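## Task

The north pallet sits near the -y end of the track and is for route K9. The south pallet sits near the +y end and is for route P8. Each case has a route-code label, either on its lid or on the face toward the track. On each pallet exactly one case carries the other pallet's code. Exchange those two cases so each lands on the pallet matching its code, and make sure every case ends lid up. A case may rest for a while on the table next to the middle of the track. No case may overhang its pallet's edge by more than about a finger's width. A case that falls to the floor may be picked up again but must finish lid up. At the end, release everything and move the tools away, because a case that stays in place only while the robot holds it does not count.

## Robot and tools

ROBOT. Two arms, left_arm and right_arm, each ride their own carriage on one shared track that runs along y at x = 0. left_rail carries left_arm and covers the +y half (position_m 0.6 to 3 m). right_rail carries right_arm and covers the -y half (-3 to -0.6 m). Each arm's base sits at x = 0, y = its carriage position, z = 0.04 m, and faces +x. The names left and right do not refer to sides of any image. Each arm ends in a vacuum tool with four cups. The cups point along the cup point's +z axis and sit at x = -62 and +62 mm, y = -104.5 mm (channel a) and +104.5 mm (channel b).

FRAME. All reported poses use one world frame fixed to the table. z = 0 is the table top and +z points up. +x is the direction the arms face, +y is to their left, and y = 0 is mid-track. The table begins at x = 0.50 and only spans y = -0.90 to 0.90. Beyond that the floor lies 0.53 m below z = 0. The north pallet is toward -y and the south pallet toward +y. cam_pallet_north views the -y end and cam_pallet_south the +y end, and in both images +y runs roughly to the right. Other cameras are cam_high, cam_low, cam_left_wrist and cam_right_wrist.

TOOL execute_actions {actions: [...]}. Actions run in order, and each call returns state plus images. An empty list only reports. An action may contain:
- rows: 1 to 15 rows, each applied for one control step (1/30 s). Every row holds 16 numbers in [-1, 1], covering both arms even if only one moves: left dx, dy, dz, rx, ry, rz, left suction_a, suction_b, then the same eight for the right arm. dx..rz are an offset, not a pose. They are measured from the cup point's pose as it stood when the action began (for a call's first action, the last reported pose), and they are expressed in the cup point's own axes. Every row refers back to that same start, not to the row before it. A value of 1.0 means 0.6 m, or 180 degrees for rx, ry, rz, which together form one rotation vector. The suction values switch a channel on (above 0.01, and 1 gives full vacuum) or off (0). They stay as set, so repeat them to keep them; a 0 is a real command.
- steps: 1 to 450, at least one per row, 15 by default. After the last row, the arm keeps heading for that row's target, so give big moves more steps.
- until: ends the action early once all of its conditions hold, for example {"left_rail": {"position_status": ["!=", "moving"]}}, {"all": {"status": "ended"}} or {"any": {"status": "ended"}}. Numbers need a comparison (=, !=, <, <=, >, >=). This only reads devices and does not halt the arms.
- left_rail / right_rail: {position_m, speed_m_s (0.01 to 1, starts at 1)} gives an absolute carriage place in metres, or {stop: true}. Rows never drive a carriage. After sending a position, wait with until on position_status before aiming the tool at a scene point. A carriage move adds directly to its arm's tool y. Any out-of-range value or unknown name rejects the whole call.
Per control step the commanded pose is clipped to 100 mm and 16 degrees from the measured pose. Ramp offsets gently, for example adding 0.01 per row (6 mm per step), so a held case does not shake loose.

TOOL zoom_image {camera, region [x0, y0, x1, y1] in pixels, at most 504 by 504}. Use it to read labels closely.

TOOL finished_scene {scene}. Call it only once the goal holds with the cases released. It cannot be undone.

RESULTS. The state line gives each cup point's position (m), quaternion wxyz and velocities. Reported positions can be off, more so at long reach. Hand target shows the pose the controller is now driving toward. Joint lines list rail, shoulder pan, lift, elbow, wrist 1-3. Wrist force/torque are in tool axes and may read no reading. suction_measured_a/b shows vacuum from 0 to 1: near 0 means no seal, 0.83 or more means airtight, and cardboard leaks lower. It settles over about 1.3 s. part_present_a/b turns 1 above 0.09. pose unreachable means the clearance check changed or blocked that arm's command, and that arm's carriage brakes. Carriage status is one of moving, done, contact_stop, time_out, stopped, stopped_with_arm or stopped_for_other_arm. position_answer not_taken means resend once the carriage stands. For stopped_for_other_arm, move an arm away from the other, wait about 30 steps, then resend.

GRIPPING. Press both cups of a channel fully onto a flat, smooth face; edges, holes or an uncovered cup break the seal for that channel. The cups compress up to about 21 mm. To release: lower in tiny steps until contact, then in one action switch both channels off and back the tool straight away. A cup sealed to the table pins the tool until you turn it off. Heavy, off-center or fast loads can drop.

AVOID. Do not let the arms, tools, cameras, carriages or held cases strike or press on each other; the clearance check does not cover held objects. An outside force of 400 N or a joint torque over its limit (wrist joints 101 N m) freezes that arm for 10 s. Do not knock cases off the work area, drop them, or slam them down. While a reply is being written the robot holds its last command and the simulation keeps running.

Each tool is called after ">>>" as name([rows], argument=value, ...), one row to a line, values as JSON.

## Session

>>> execute_actions(actions=[])

Scene clock: 0.00 s.
left_arm: end_effector_position=(+0.8495, +1.2308, +0.4396) suction_measured_a=0.00 part_present_a=0 suction_measured_b=0.00 part_present_b=0 end_effector_quat_wxyz=(-0.000, +0.000, +1.000, -0.001) end_effector_velocity=(-0.000, +0.000, +0.000) end_effector_angular_velocity=(-0.000, -0.000, -0.000) | right_arm: end_effector_position=(+0.8496, -1.8695, +0.4404) suction_measured_a=0.00 part_present_a=0 suction_measured_b=0.00 part_present_b=0 end_effector_quat_wxyz=(-0.000, -0.001, +1.000, +0.001) end_effector_velocity=(-0.000, +0.000, +0.000) end_effector_angular_velocity=(-0.000, -0.000, +0.000)
Joint positions: left_arm=[ 1.231 -0.238 -1.498  2.093 -2.165 -1.572  1.333] | right_arm=[-1.871 -0.237 -1.499  2.092 -2.163 -1.57   1.331]
Joint velocities: left_arm=[ 0.  0. -0. -0.  0.  0.  0.] | right_arm=[ 0. -0. -0.  0. -0.  0. -0.]
Wrist force (N, on the end effector, along its own x y z axes, offset not removed): no reading
Wrist torque (N m, same axes, about the end effector's origin, offset not removed): no reading
Hand target (left_arm): +0.849, +1.231, +0.440; -0.000, +0.000, +1.000, -0.001
Hand target (right_arm): +0.850, -1.869, +0.440; -0.000, -0.001, +1.000, +0.001
left_rail: position_m=1.231 position_m_goal=1.231 speed_m_s=1.00 position_status=done position_answer=taken refusals=0
right_rail: position_m=-1.871 position_m_goal=-1.871 speed_m_s=1.00 position_status=done position_answer=taken refusals=0
camera_calibration (this result's frames):
cam_left_wrist: T_world_to_cam=[[0.0261205, -0.999566, 0.0136092, 1.20366], [-0.84674, -0.0148863, 0.531799, 0.52643], [-0.531366, -0.0254143, -0.846761, 0.944739], [0, 0, 0, 1]] pos_world=[0.916312, 1.23499, 0.503632]
cam_right_wrist: T_world_to_cam=[[-0.031653, -0.999434, -0.011351, -1.83768], [-0.840367, 0.0204637, 0.541631, 0.535293], [-0.541092, 0.0266833, -0.84054, 0.971446], [0, 0, 0, 1]] pos_world=[0.917317, -1.87351, 0.505748]

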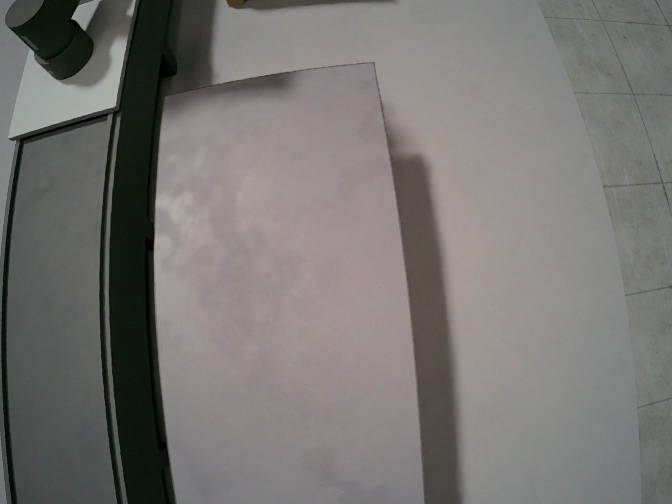

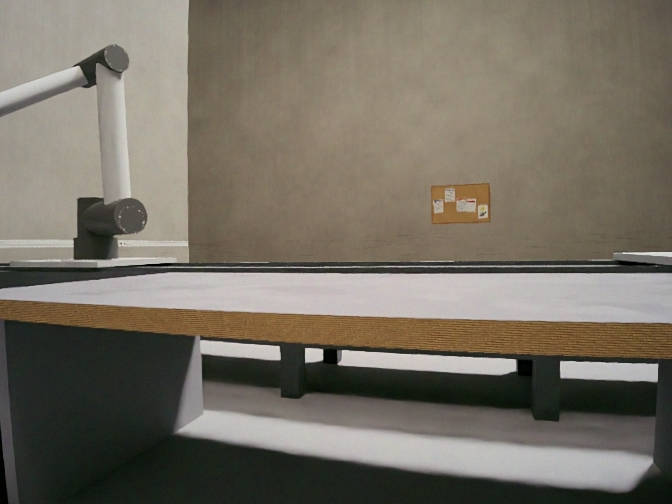

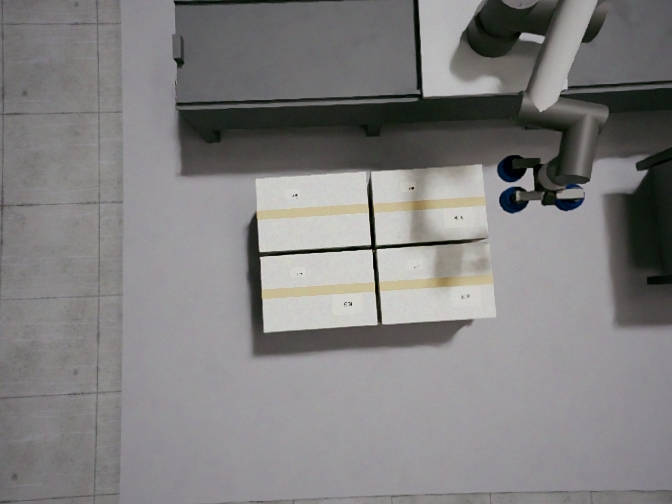

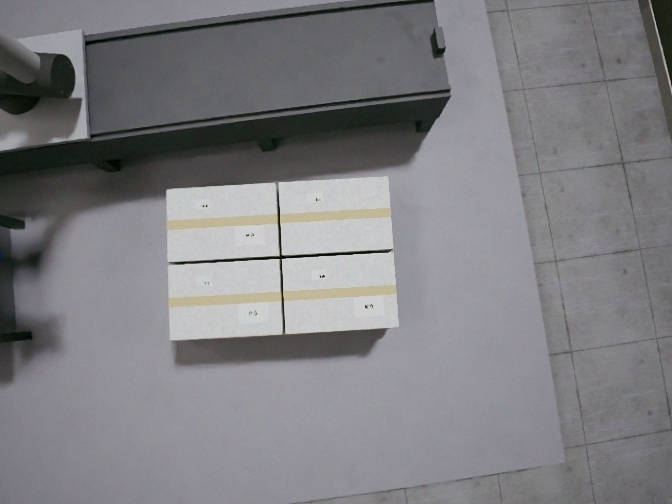

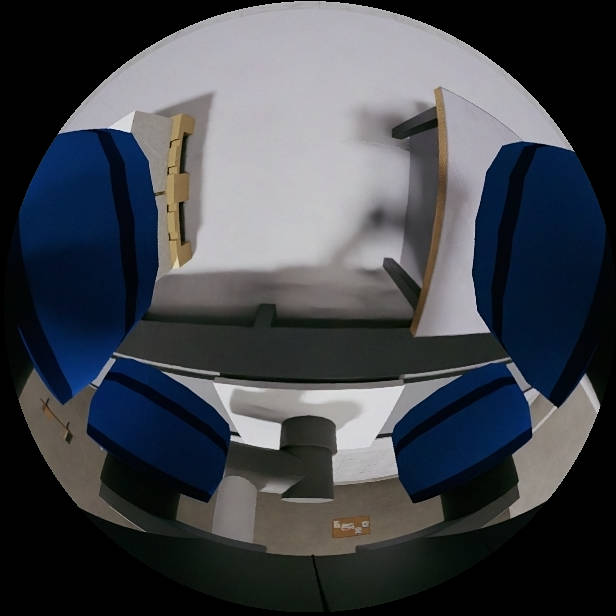

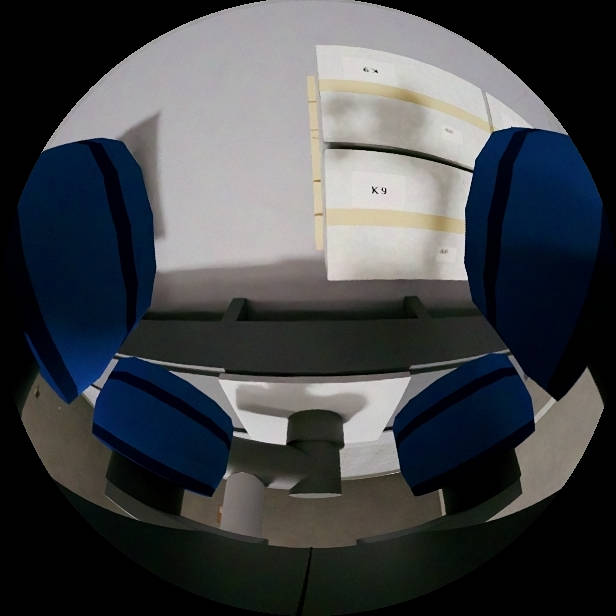

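>>> zoom_image(camera="cam_pallet_north", region=[240, 150, 520, 350])

>>> zoom_image(camera="cam_pallet_south", region=[140, 160, 420, 360])

Region (240, 150, 520, 350) of cam_pallet_north's 672x504 image, scaled by 1.800, with more detail than that image has; it fills the top 360 rows of this view, and the rest is white.

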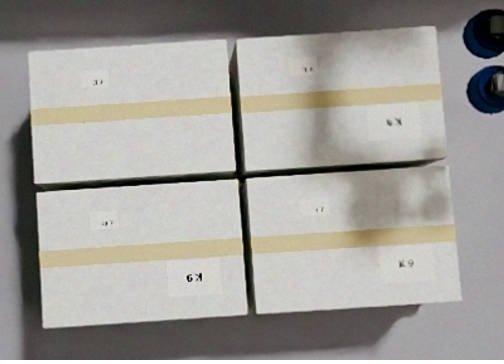

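Region (140, 160, 420, 360) of cam_pallet_south's 672x504 image, scaled by 1.800, with more detail than that image has; it fills the top 360 rows of this view, and the rest is white.

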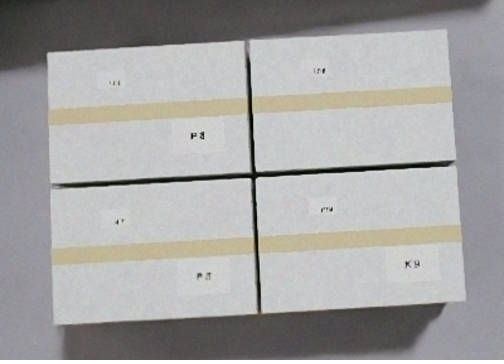

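>>> zoom_image(camera="cam_pallet_north", region=[320, 200, 500, 320])

>>> zoom_image(camera="cam_pallet_north", region=[245, 160, 385, 265])

>>> zoom_image(camera="cam_pallet_south", region=[270, 240, 410, 345])

Region (320, 200, 500, 320) of cam_pallet_north's 672x504 image, scaled by 2.800, with more detail than that image has.

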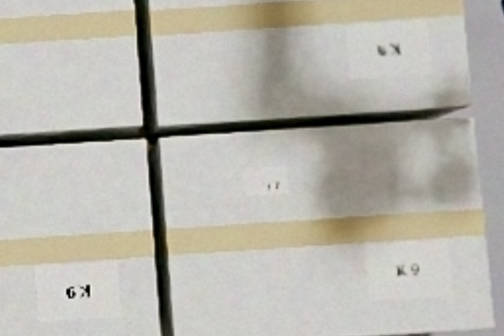

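Region (245, 160, 385, 265) of cam_pallet_north's 672x504 image, scaled by 3.600, with more detail than that image has; it fills the top 378 rows of this view, and the rest is white.

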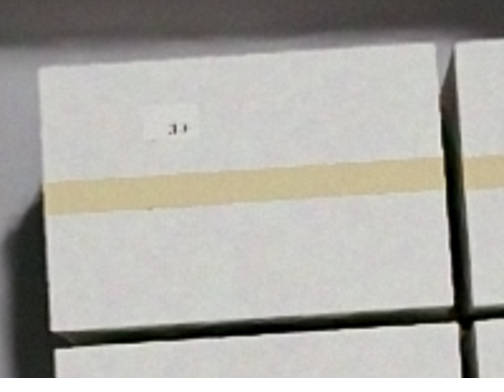

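Region (270, 240, 410, 345) of cam_pallet_south's 672x504 image, scaled by 3.600, with more detail than that image has; it fills the top 378 rows of this view, and the rest is white.

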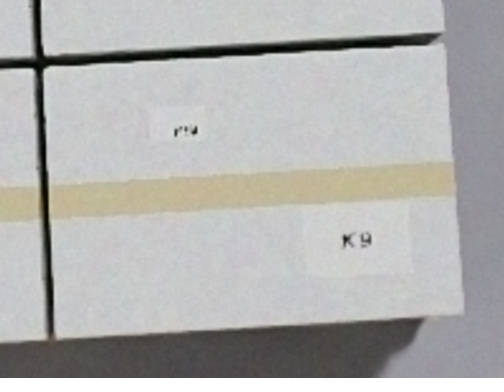

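>>> execute_actions([
  {"left_rail":{"position_m":2.715},"right_rail":{"position_m":-2.796},"rows":[[-0.02,0,0.012,0,0,0.002,0,0,0.002,0,0.01,0,0,-0.001,0,0],[-0.05,0,0.03,0,0,0.004,0,0,0.004,0,0.025,0,0,-0.002,0,0],[-0.08,0,0.05,0,0,0.006,0,0,0.006,0,0.045,0,0,-0.003,0,0],[-0.12,0,0.075,0,0,0.008,0,0,0.008,0,0.07,0,0,-0.004,0,0],[-0.16,0,0.1,0,0,0.01,0,0,0.01,0,0.1,0,0,-0.005,0,0],[-0.2,0,0.125,0,0,0.012,0,0,0.013,0,0.13,0,0,-0.006,0,0],[-0.25,0,0.155,0,0,0.014,0,0,0.016,0,0.16,0,0,-0.008,0,0],[-0.3,0,0.19,0,0,0.017,0,0,0.02,0,0.2,0,0,-0.01,0,0],[-0.623,0,0.39,0,0,0.0217,0,0,0.033,0,0.39,0,0,-0.012,0,0]],"steps":90,"until":{"all":{"status":"ended"}}},
])

Scene clock: 21.27 s.
left_arm: end_effector_position=(+1.2233, +2.7153, +0.2058) suction_measured_a=0.00 part_present_a=0 suction_measured_b=0.00 part_present_b=0 end_effector_quat_wxyz=(-0.000, +0.034, +0.999, -0.001) end_effector_velocity=(+0.000, -0.002, -0.000) end_effector_angular_velocity=(-0.001, +0.000, -0.001) | right_arm: end_effector_position=(+0.8299, -2.7945, +0.2064) suction_measured_a=0.00 part_present_a=0 suction_measured_b=0.00 part_present_b=0 end_effector_quat_wxyz=(-0.000, -0.020, +1.000, +0.001) end_effector_velocity=(+0.000, -0.000, -0.000) end_effector_angular_velocity=(+0.000, +0.000, -0.000)
Joint positions: left_arm=[ 2.715 -0.165 -0.949  1.674 -2.296 -1.572  1.475] | right_arm=[-2.796 -0.243 -1.283  2.27  -2.557 -1.57   1.288]
Joint velocities: left_arm=[ 0.    -0.001  0.    -0.001 -0.    -0.001  0.   ] | right_arm=[ 0.  0.  0.  0. -0.  0.  0.]
Wrist force (N, on the end effector, along its own x y z axes, offset not removed): left_arm=[-6.1 -0.4 2.6] | right_arm=[-4.5 5.2 0.7]
Wrist torque (N m, same axes, about the end effector's origin, offset not removed): left_arm=[0.02 0.80 -0.26] | right_arm=[0.34 0.69 -0.02]
Hand target (left_arm): +1.223, +2.715, +0.206; -0.000, +0.034, +0.999, -0.001
Hand target (right_arm): +0.830, -2.795, +0.206; -0.000, -0.020, +1.000, +0.001
Off the commanded pose (left_arm): 0.001 m, 0 deg.
Off the commanded pose (right_arm): 0.000 m, 0 deg.
left_rail: position_m=2.715 position_m_goal=2.715 speed_m_s=1.00 position_status=done position_answer=taken refusals=0
right_rail: position_m=-2.796 position_m_goal=-2.796 speed_m_s=1.00 position_status=done position_answer=taken refusals=0
camera_calibration (this result's frames):
cam_left_wrist: T_world_to_cam=[[-0.0419388, -0.999027, 0.0136513, 2.76269], [-0.845882, 0.0427747, 0.531652, 0.831813], [-0.531719, 0.0107494, -0.846853, 0.885342], [0, 0, 0, 1]] pos_world=[1.29023, 2.71491, 0.269804]
cam_right_wrist: T_world_to_cam=[[0.00606641, -0.999917, -0.0114063, -2.79815], [-0.840562, -0.0112778, 0.541599, 0.575935], [-0.541682, 0.00630211, -0.84056, 0.732325], [0, 0, 0, 1]] pos_world=[0.897771, -2.79604, 0.27172]

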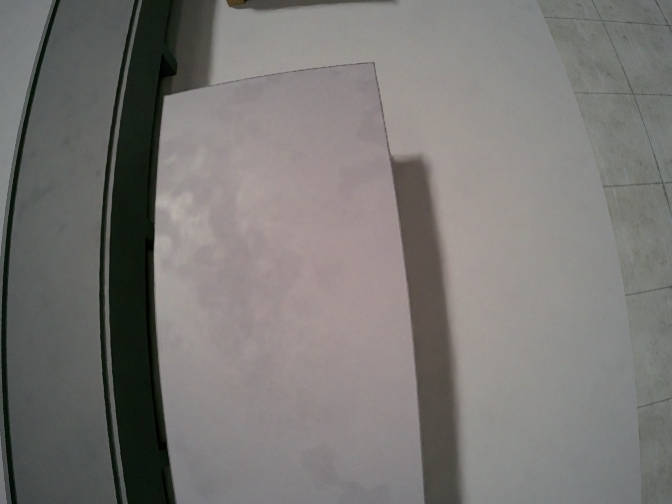

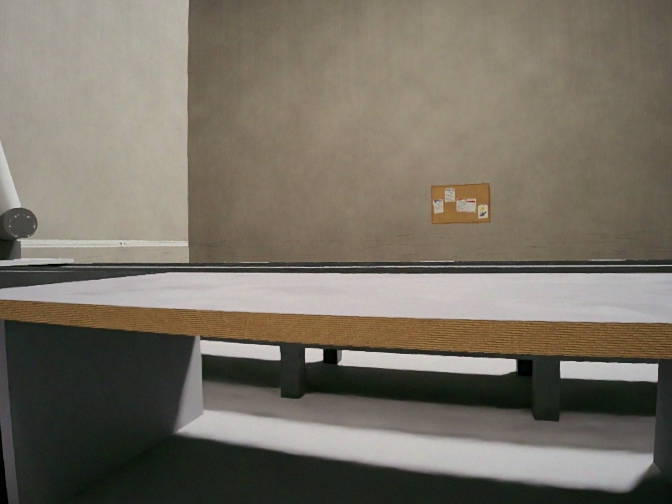

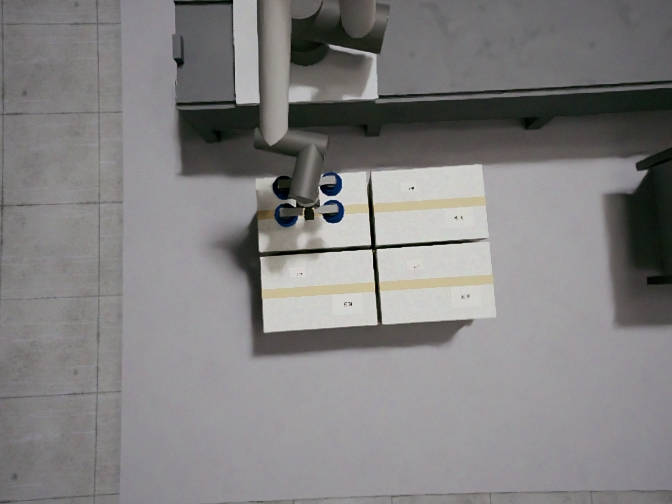

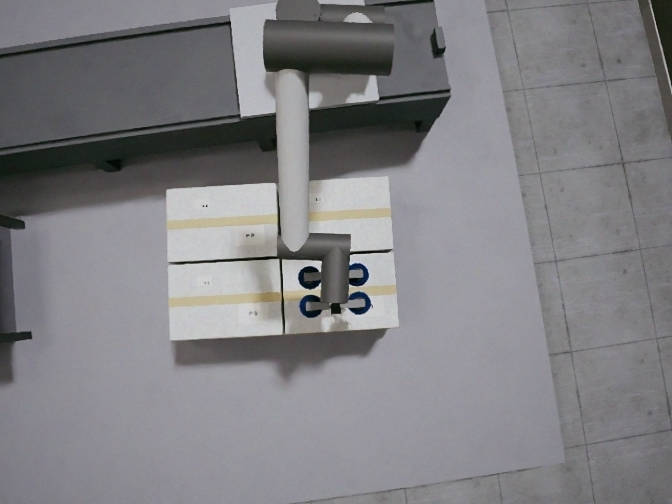

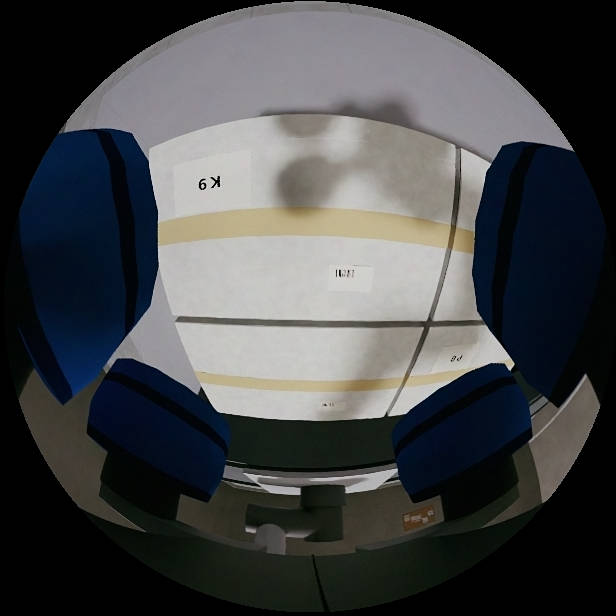

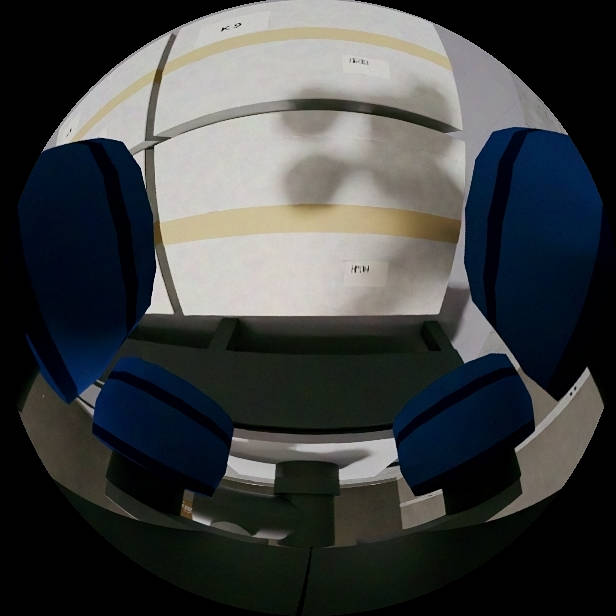

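>>> zoom_image(camera="cam_left_wrist", region=[130, 90, 490, 350])

>>> zoom_image(camera="cam_right_wrist", region=[130, 90, 490, 350])

Region (130, 90, 490, 350) of cam_left_wrist's 616x616 image, scaled by 1.400, with more detail than that image has.

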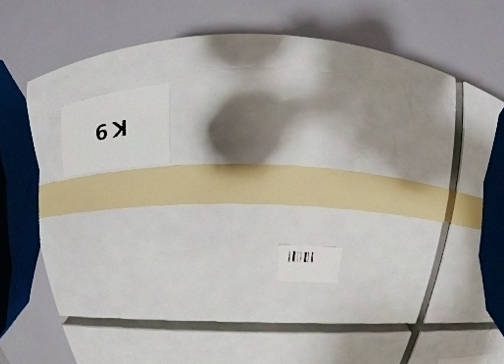

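Region (130, 90, 490, 350) of cam_right_wrist's 616x616 image, scaled by 1.400, with more detail than that image has.

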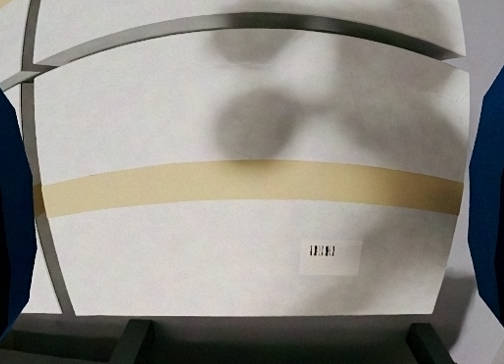

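>>> execute_actions([
  {"rows":[[0.001,0.005,0.01,0,0,0,0,0,0,0,0.01,0,0,0,0,0],[0.002,0.01,0.025,0,0,0,0,0,0,0,0.025,0,0,0,0,0],[0.004,0.016,0.045,0,0,0,0,0,0,0,0.045,0,0,0,0,0],[0.006,0.024,0.07,0,0,0,0,0,0,0,0.07,0,0,0,0,0],[0.008,0.032,0.1,0,0,0,0,0,0,0,0.1,0,0,0,0,0],[0.01,0.04,0.13,0,0,0,0,0,0,0,0.13,0,0,0,0,0],[0.01,0.045,0.17,0,0,0,0,0,0,0,0.17,0,0,0,0,0],[0.01,0.045,0.22,0,0,0,0,0,0,0,0.22,0,0,0,0,0],[0.01,0.045,0.52,0,0,0,0,0,0,0,0.52,0,0,0,0,0]],"steps":30},
  {"rows":[[0,0,0.008,0,0,0,0,0,0,0,0.008,0,0,0,0,0],[0,0,0.014,0,0,0,0,0,0,0,0.014,0,0,0,0,0],[0,0,0.02,0,0,0,0,0,0,0,0.02,0,0,0,0,0],[0,0,0.026,0,0,0,0,0,0,0,0.026,0,0,0,0,0],[0,0,0.032,0,0,0,1,1,0,0,0.032,0,0,0,1,1],[0,0,0.038,0,0,0,1,1,0,0,0.038,0,0,0,1,1]],"steps":28},
])

Scene clock: 51.50 s.
left_arm: end_effector_position=(+1.2186, +2.7424, -0.1081) suction_measured_a=0.89 part_present_a=1 suction_measured_b=0.89 part_present_b=1 end_effector_quat_wxyz=(+0.001, +0.034, +0.999, -0.001) end_effector_velocity=(+0.000, +0.000, +0.000) end_effector_angular_velocity=(+0.000, -0.000, +0.000) | right_arm: end_effector_position=(+0.8276, -2.7945, -0.1087) suction_measured_a=0.91 part_present_a=1 suction_measured_b=0.91 part_present_b=1 end_effector_quat_wxyz=(+0.000, -0.020, +1.000, +0.000) end_effector_velocity=(+0.000, -0.000, +0.000) end_effector_angular_velocity=(-0.000, -0.000, +0.000)
Joint positions: left_arm=[ 2.715 -0.143 -0.668  1.713 -2.619 -1.572  1.496] | right_arm=[-2.796 -0.244 -0.819  2.315 -3.066 -1.57   1.288]
Joint velocities: left_arm=[ 0.  0. -0.  0. -0.  0. -0.] | right_arm=[ 0.  0. -0.  0. -0. -0. -0.]
Wrist force (N, on the end effector, along its own x y z axes, offset not removed): left_arm=[-6.9 0.6 -20.9] | right_arm=[27.2 -3.0 -39.1]
Wrist torque (N m, same axes, about the end effector's origin, offset not removed): left_arm=[-1.76 0.71 -1.43] | right_arm=[-2.26 -6.68 0.53]
Hand target (left_arm): +1.219, +2.742, -0.108; +0.001, +0.034, +0.999, -0.001
Hand target (right_arm): +0.828, -2.794, -0.109; +0.000, -0.020, +1.000, +0.000
Off the commanded pose (left_arm): 0.014 m, 0 deg.
Off the commanded pose (right_arm): 0.010 m, 0 deg.
FORCE FAULT: contact force on the left arm reached its limit, and that arm stopped for 10 seconds. FORCE FAULT: contact force on the right arm reached its limit, and that arm stopped for 10 seconds. On each arm, the contact can be on any part of the arm, not only on its tool. Those arms' remaining commands of this call were not run. Those arms hold still and accept commands again. Move each arm away from its contact; if what an arm grips holds it there, let go first. An arm that pushes or pulls that hard again can be faulted again.
left_rail: position_m=2.715 position_m_goal=2.715 speed_m_s=1.00 position_status=done position_answer=taken refusals=0
right_rail: position_m=-2.796 position_m_goal=-2.796 speed_m_s=1.00 position_status=done position_answer=taken refusals=0
camera_calibration (this result's frames):
cam_left_wrist: T_world_to_cam=[[-0.041962, -0.999022, 0.013917, 2.79391], [-0.847089, 0.0429595, 0.529712, 0.994326], [-0.529792, 0.0104389, -0.848063, 0.615098], [0, 0, 0, 1]] pos_world=[1.28539, 2.74204, -0.0439475]
cam_right_wrist: T_world_to_cam=[[0.00594094, -0.999923, -0.0108971, -2.80154], [-0.840933, -0.0108924, 0.54103, 0.745934], [-0.541107, 0.00594948, -0.840932, 0.464769], [0, 0, 0, 1]] pos_world=[0.895414, -2.79597, -0.0432619]

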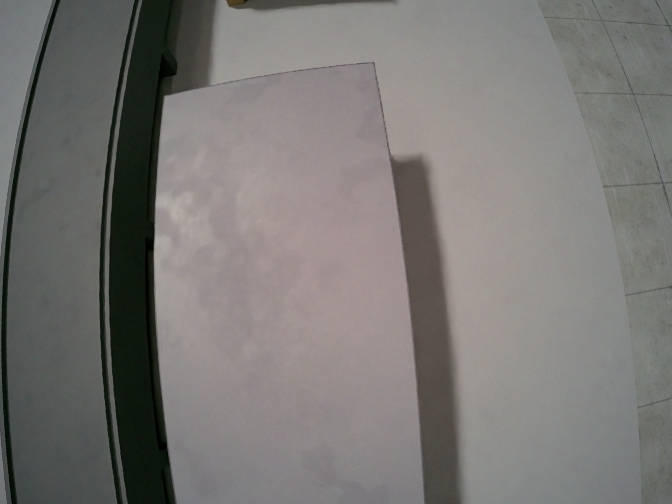

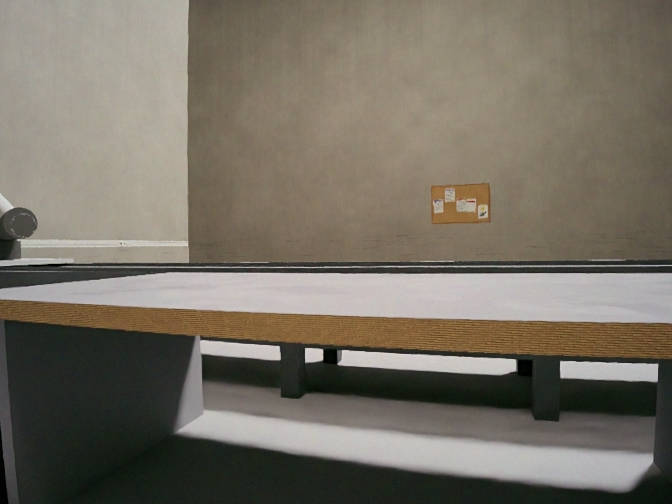

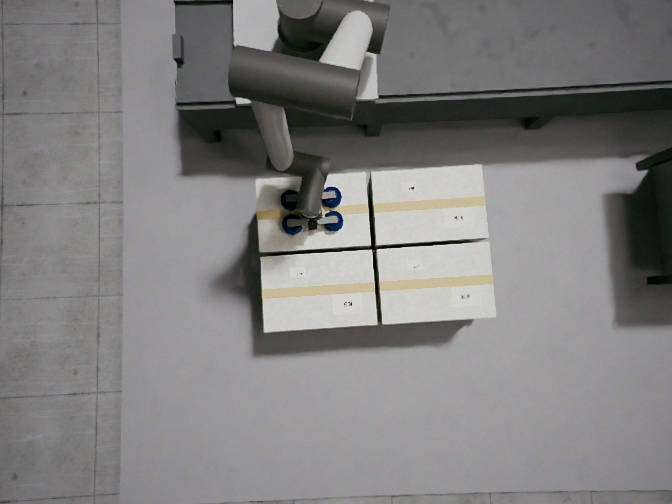

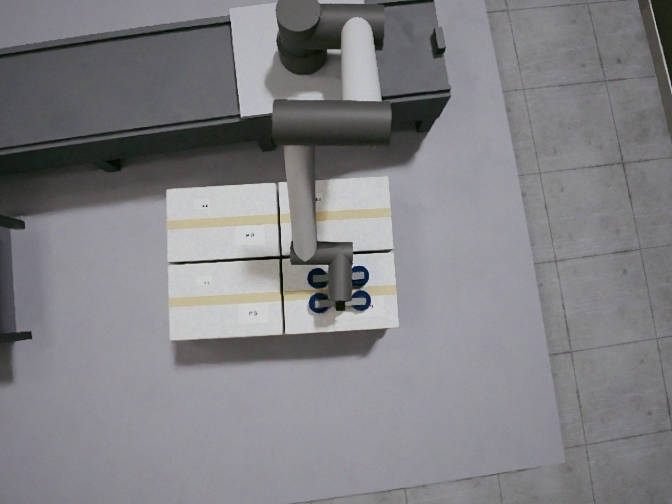

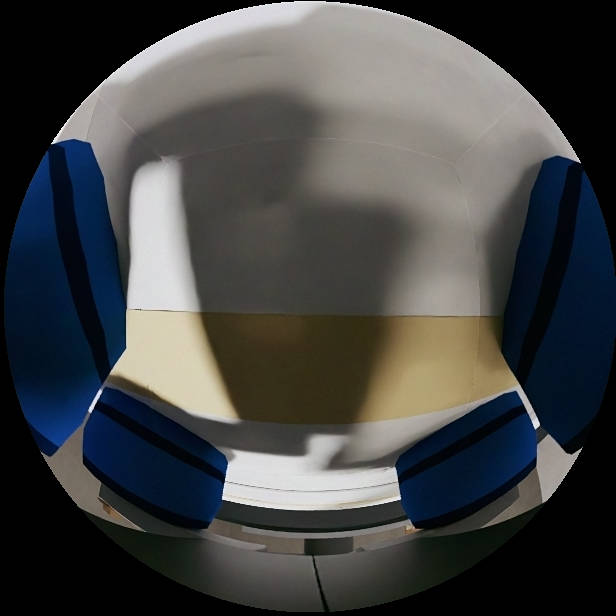

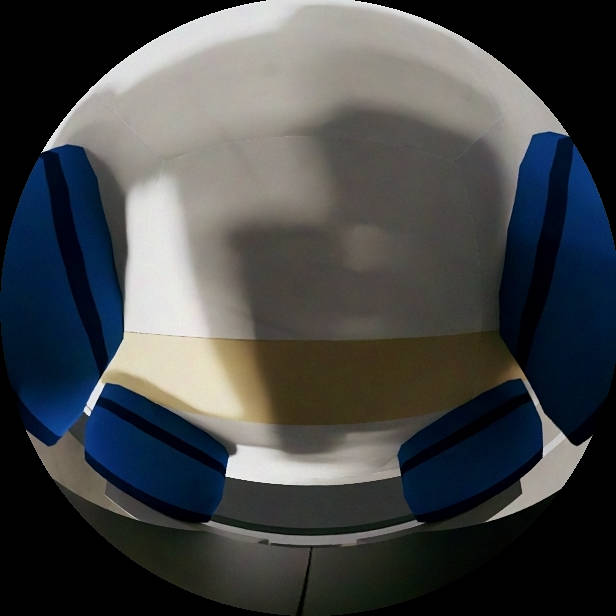

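>>> execute_actions([
  {"rows":[[0,0,-0.005,0,0,0,1,1,0,0,-0.005,0,0,0,1,1],[0,0,-0.012,0,0,0,1,1,0,0,-0.012,0,0,0,1,1],[0,0,-0.022,0,0,0,1,1,0,0,-0.022,0,0,0,1,1],[0,0,-0.036,0,0,0,1,1,0,0,-0.036,0,0,0,1,1],[0,0,-0.055,0,0,0,1,1,0,0,-0.055,0,0,0,1,1],[0,0,-0.08,0,0,0,1,1,0,0,-0.08,0,0,0,1,1],[0,0,-0.11,0,0,0,1,1,0,0,-0.11,0,0,0,1,1],[0,0,-0.145,0,0,0,1,1,0,0,-0.145,0,0,0,1,1],[0,0,-0.19,0,0,0,1,1,0,0,-0.19,0,0,0,1,1],[0,0,-0.24,0,0,0,1,1,0,0,-0.24,0,0,0,1,1],[0,0,-0.85,0,0,0,1,1,0,0,-0.85,0,0,0,1,1]],"steps":29},
])

Scene clock: 67.40 s.
left_arm: end_effector_position=(+1.2216, +2.7432, +0.2404) suction_measured_a=0.89 part_present_a=1 suction_measured_b=0.89 part_present_b=1 end_effector_quat_wxyz=(+0.004, +0.034, +0.999, -0.001) end_effector_velocity=(-0.004, +0.001, +0.483) end_effector_angular_velocity=(-0.001, -0.010, +0.000) | right_arm: end_effector_position=(+0.8312, -2.7931, +0.2199) suction_measured_a=0.91 part_present_a=1 suction_measured_b=0.91 part_present_b=1 end_effector_quat_wxyz=(+0.008, -0.020, +1.000, -0.002) end_effector_velocity=(+0.004, +0.000, +0.461) end_effector_angular_velocity=(-0.003, -0.014, +0.000)
Joint positions: left_arm=[ 2.715 -0.142 -0.978  1.668 -2.27  -1.572  1.497] | right_arm=[-2.796 -0.241 -1.3    2.271 -2.558 -1.57   1.29 ]
Joint velocities: left_arm=[ 0.    -0.    -0.363 -0.182  0.535  0.     0.   ] | right_arm=[ 0.     0.001 -0.575 -0.219  0.779 -0.     0.001]
Wrist force (N, on the end effector, along its own x y z axes, offset not removed): left_arm=[-3.6 -1.2 19.7] | right_arm=[-5.7 8.2 53.8]
Wrist torque (N m, same axes, about the end effector's origin, offset not removed): left_arm=[7.47 6.65 -0.26] | right_arm=[6.97 0.37 -0.07]
Hand target (left_arm): +1.218, +2.743, +0.321; +0.004, +0.034, +0.999, -0.001
Hand target (right_arm): +0.827, -2.792, +0.298; +0.007, -0.020, +1.000, -0.001
Off the commanded pose (left_arm): 0.162 m, 0 deg; position clipped at the last step of the last action.
Off the commanded pose (right_arm): 0.181 m, 1 deg; position clipped at the last step of the last action.
left_rail: position_m=2.715 position_m_goal=2.715 speed_m_s=1.00 position_status=done position_answer=taken refusals=0
right_rail: position_m=-2.796 position_m_goal=-2.796 speed_m_s=1.00 position_status=done position_answer=taken refusals=0
camera_calibration (this result's frames):
cam_left_wrist: T_world_to_cam=[[-0.0420491, -0.999011, 0.0144497, 2.78995], [-0.850557, 0.043381, 0.52409, 0.816627], [-0.524199, 0.00974729, -0.85154, 0.908127], [0, 0, 0, 1]] pos_world=[1.28794, 2.74291, 0.305006]
cam_right_wrist: T_world_to_cam=[[0.00610735, -0.999955, -0.00719159, -2.79764], [-0.849687, -0.00898122, 0.52721, 0.58682], [-0.527251, 0.00289074, -0.849704, 0.72484], [0, 0, 0, 1]] pos_world=[0.897873, -2.79434, 0.286403]

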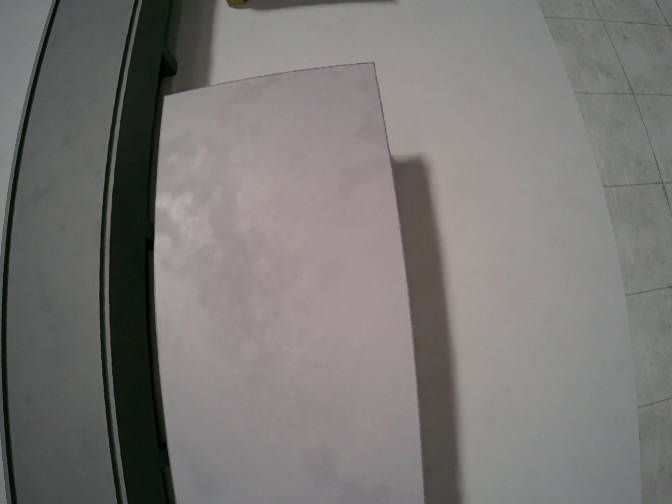

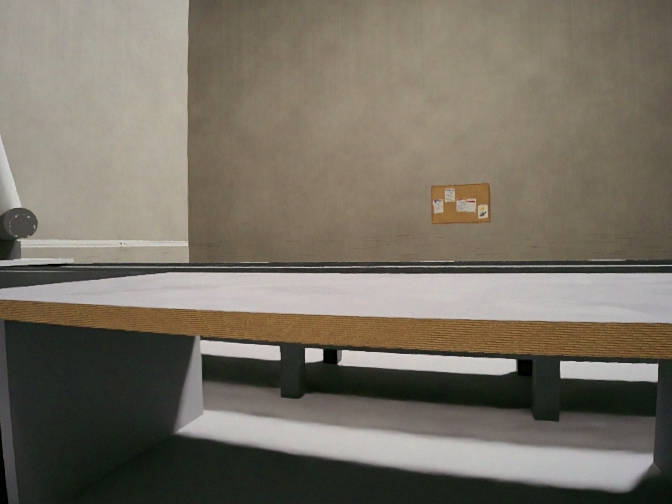

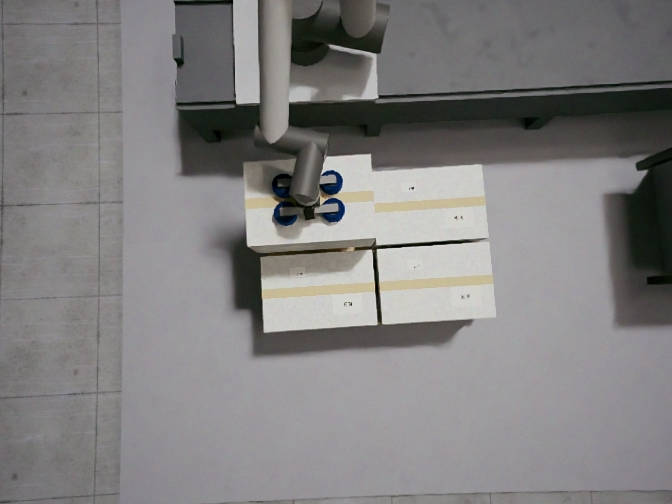

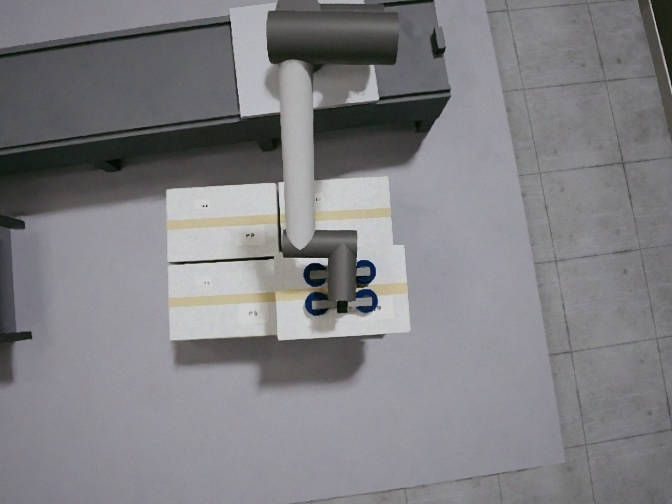

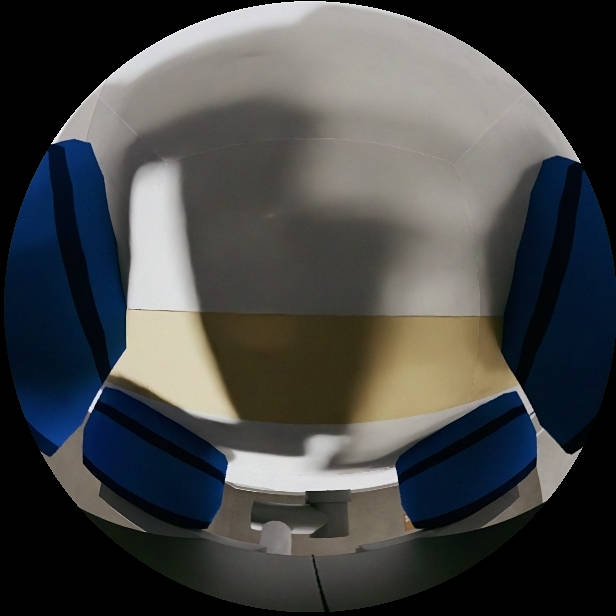

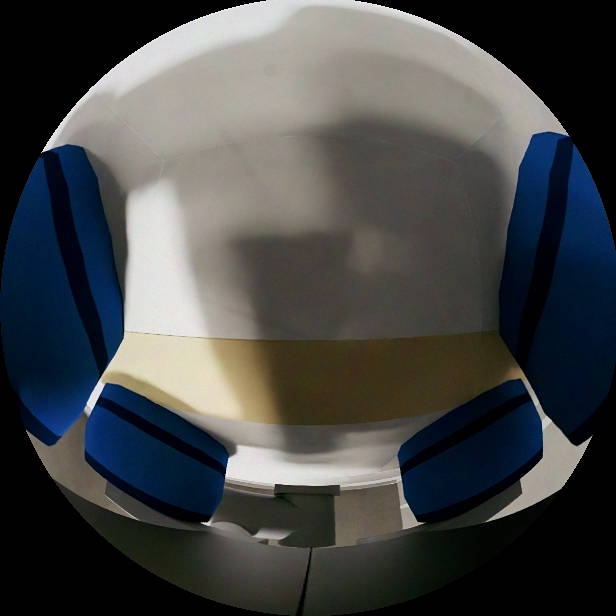

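>>> execute_actions([
  {"left_rail":{"position_m":0.6},"right_rail":{"position_m":-1.35},"rows":[[0.002,-0.008,-0.135,0,0.002,-0.002,1,1,-0.003,0,-0.135,0,0.003,0.001,1,1],[0.004,-0.02,-0.14,0,0.002,-0.004,1,1,-0.007,0,-0.145,0,0.004,0.002,1,1],[0.007,-0.04,-0.147,0,0.002,-0.006,1,1,-0.012,0,-0.16,0,0.005,0.003,1,1],[0.011,-0.065,-0.155,0,0.002,-0.008,1,1,-0.02,0,-0.18,0,0.005,0.004,1,1],[0.016,-0.095,-0.163,0,0.002,-0.01,1,1,-0.03,0,-0.205,0,0.005,0.005,1,1],[0.022,-0.13,-0.172,0,0.002,-0.012,1,1,-0.04,0,-0.235,0,0.005,0.006,1,1],[0.029,-0.17,-0.18,0,0.002,-0.014,1,1,-0.052,0,-0.27,0,0.005,0.007,1,1],[0.036,-0.215,-0.19,0,0.002,-0.016,1,1,-0.066,0,-0.31,0,0.005,0.008,1,1],[0.044,-0.26,-0.2,0,0.002,-0.018,1,1,-0.08,0,-0.35,0,0.005,0.01,1,1],[0.143,-0.845,-0.233,0,0.002,-0.0217,1,1,-0.28,0,-0.883,-0.001,0.005,0.0127,1,1]],"steps":38},
  {"rows":[[0.17,-0.8,0,0,0,0,1,1,-0.03,0,-0.1,0,0,0,1,1]],"steps":60,"until":{"all":{"status":"ended"}}},
])

Scene clock: 83.70 s.
left_arm: end_effector_position=(+1.0006, -0.3291, +0.3791) suction_measured_a=0.89 part_present_a=1 suction_measured_b=0.89 part_present_b=1 end_effector_quat_wxyz=(+0.001, +0.001, +1.000, -0.001) end_effector_velocity=(+0.004, -0.002, -0.001) end_effector_angular_velocity=(+0.010, +0.001, +0.005) | right_arm: end_effector_position=(+0.9991, -1.3378, +0.8004) suction_measured_a=0.91 part_present_a=1 suction_measured_b=0.91 part_present_b=1 end_effector_quat_wxyz=(+0.004, +0.000, +1.000, -0.000) end_effector_velocity=(-0.000, -0.000, +0.000) end_effector_angular_velocity=(+0.000, +0.000, -0.000)
Joint positions: left_arm=[ 0.6   -0.896 -0.918  1.334 -1.99  -1.571  0.677] | right_arm=[-1.35  -0.191 -1.466  1.529 -1.641 -1.57   1.38 ]
Joint velocities: left_arm=[ 0.    -0.     0.007 -0.012  0.013  0.006 -0.005] | right_arm=[ 0. -0.  0. -0.  0.  0.  0.]
Wrist force (N, on the end effector, along its own x y z axes, offset not removed): left_arm=[2.9 -13.5 18.5] | right_arm=[-3.5 7.8 52.3]
Wrist torque (N m, same axes, about the end effector's origin, offset not removed): left_arm=[7.53 5.97 0.01] | right_arm=[6.89 0.09 0.03]
Hand target (left_arm): +1.001, -0.330, +0.379; +0.001, +0.001, +1.000, -0.002
Hand target (right_arm): +0.999, -1.338, +0.800; +0.004, +0.000, +1.000, -0.000
Off the commanded pose (left_arm): 0.002 m, 0 deg.
Off the commanded pose (right_arm): 0.000 m, 0 deg.
left_rail: position_m=0.600 position_m_goal=0.600 speed_m_s=1.00 position_status=done position_answer=taken refusals=0
right_rail: position_m=-1.350 position_m_goal=-1.350 speed_m_s=1.00 position_status=done position_answer=taken refusals=0
camera_calibration (this result's frames):
cam_left_wrist: T_world_to_cam=[[0.0244186, -0.999581, 0.0155404, -0.357752], [-0.848099, -0.012483, 0.529691, 0.666282], [-0.529275, -0.0261141, -0.848048, 0.932272], [0, 0, 0, 1]] pos_world=[1.06724, -0.324939, 0.443248]
cam_right_wrist: T_world_to_cam=[[-0.033608, -0.999389, -0.00957084, -1.29692], [-0.844425, 0.0232716, 0.535168, 0.468013], [-0.534619, 0.0260678, -0.844691, 1.33679], [0, 0, 0, 1]] pos_world=[1.06629, -1.34186, 0.866296]

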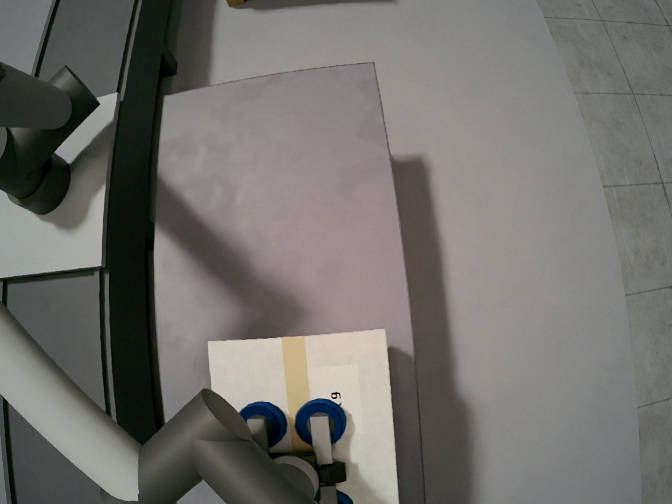

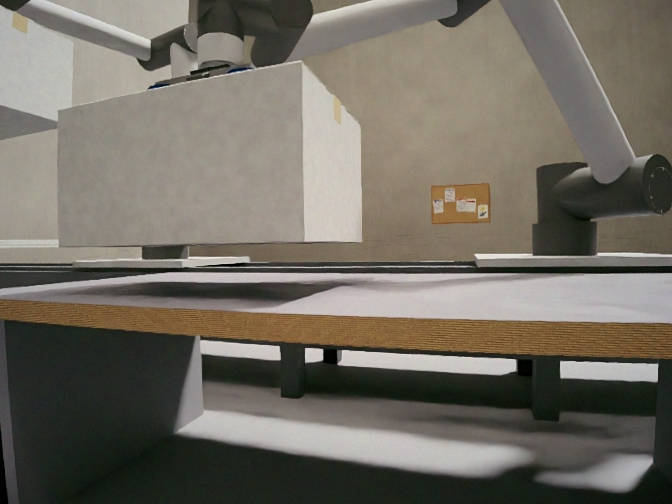

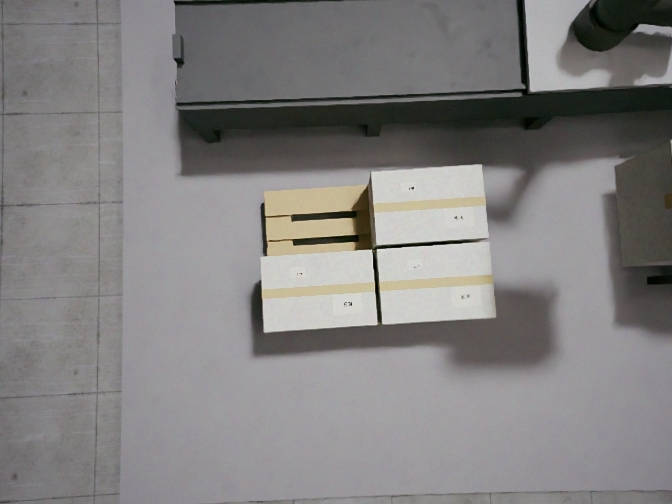

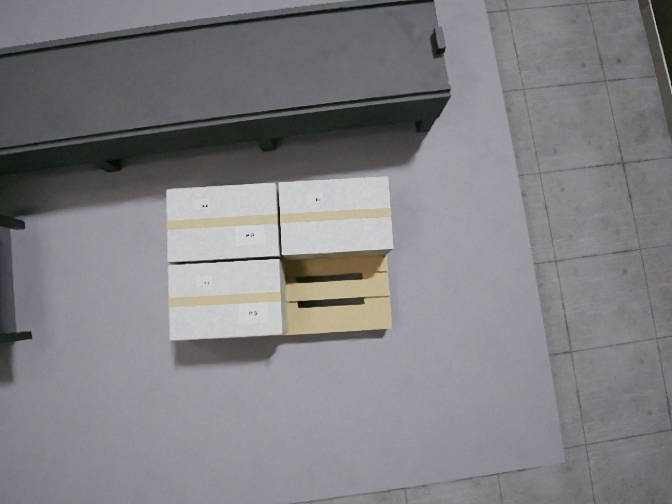

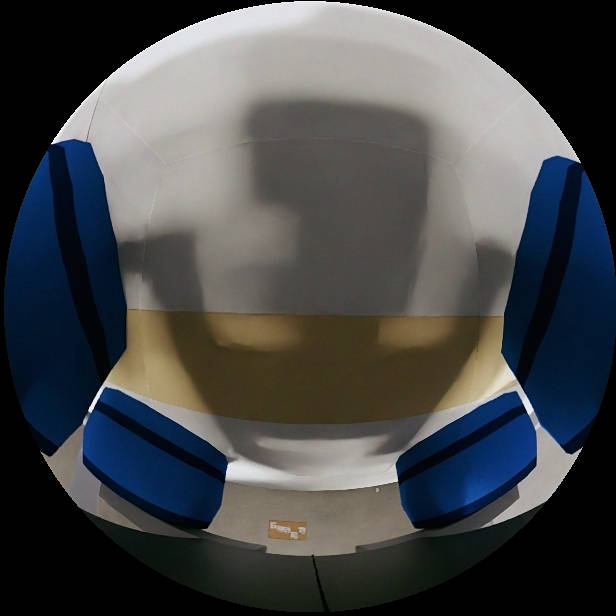

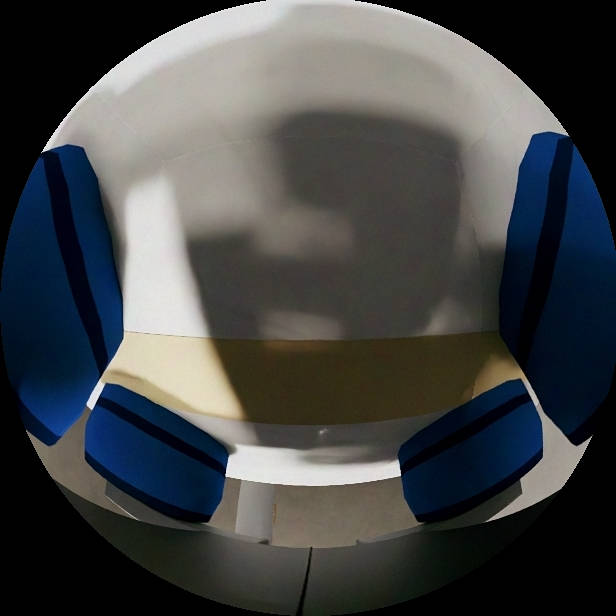

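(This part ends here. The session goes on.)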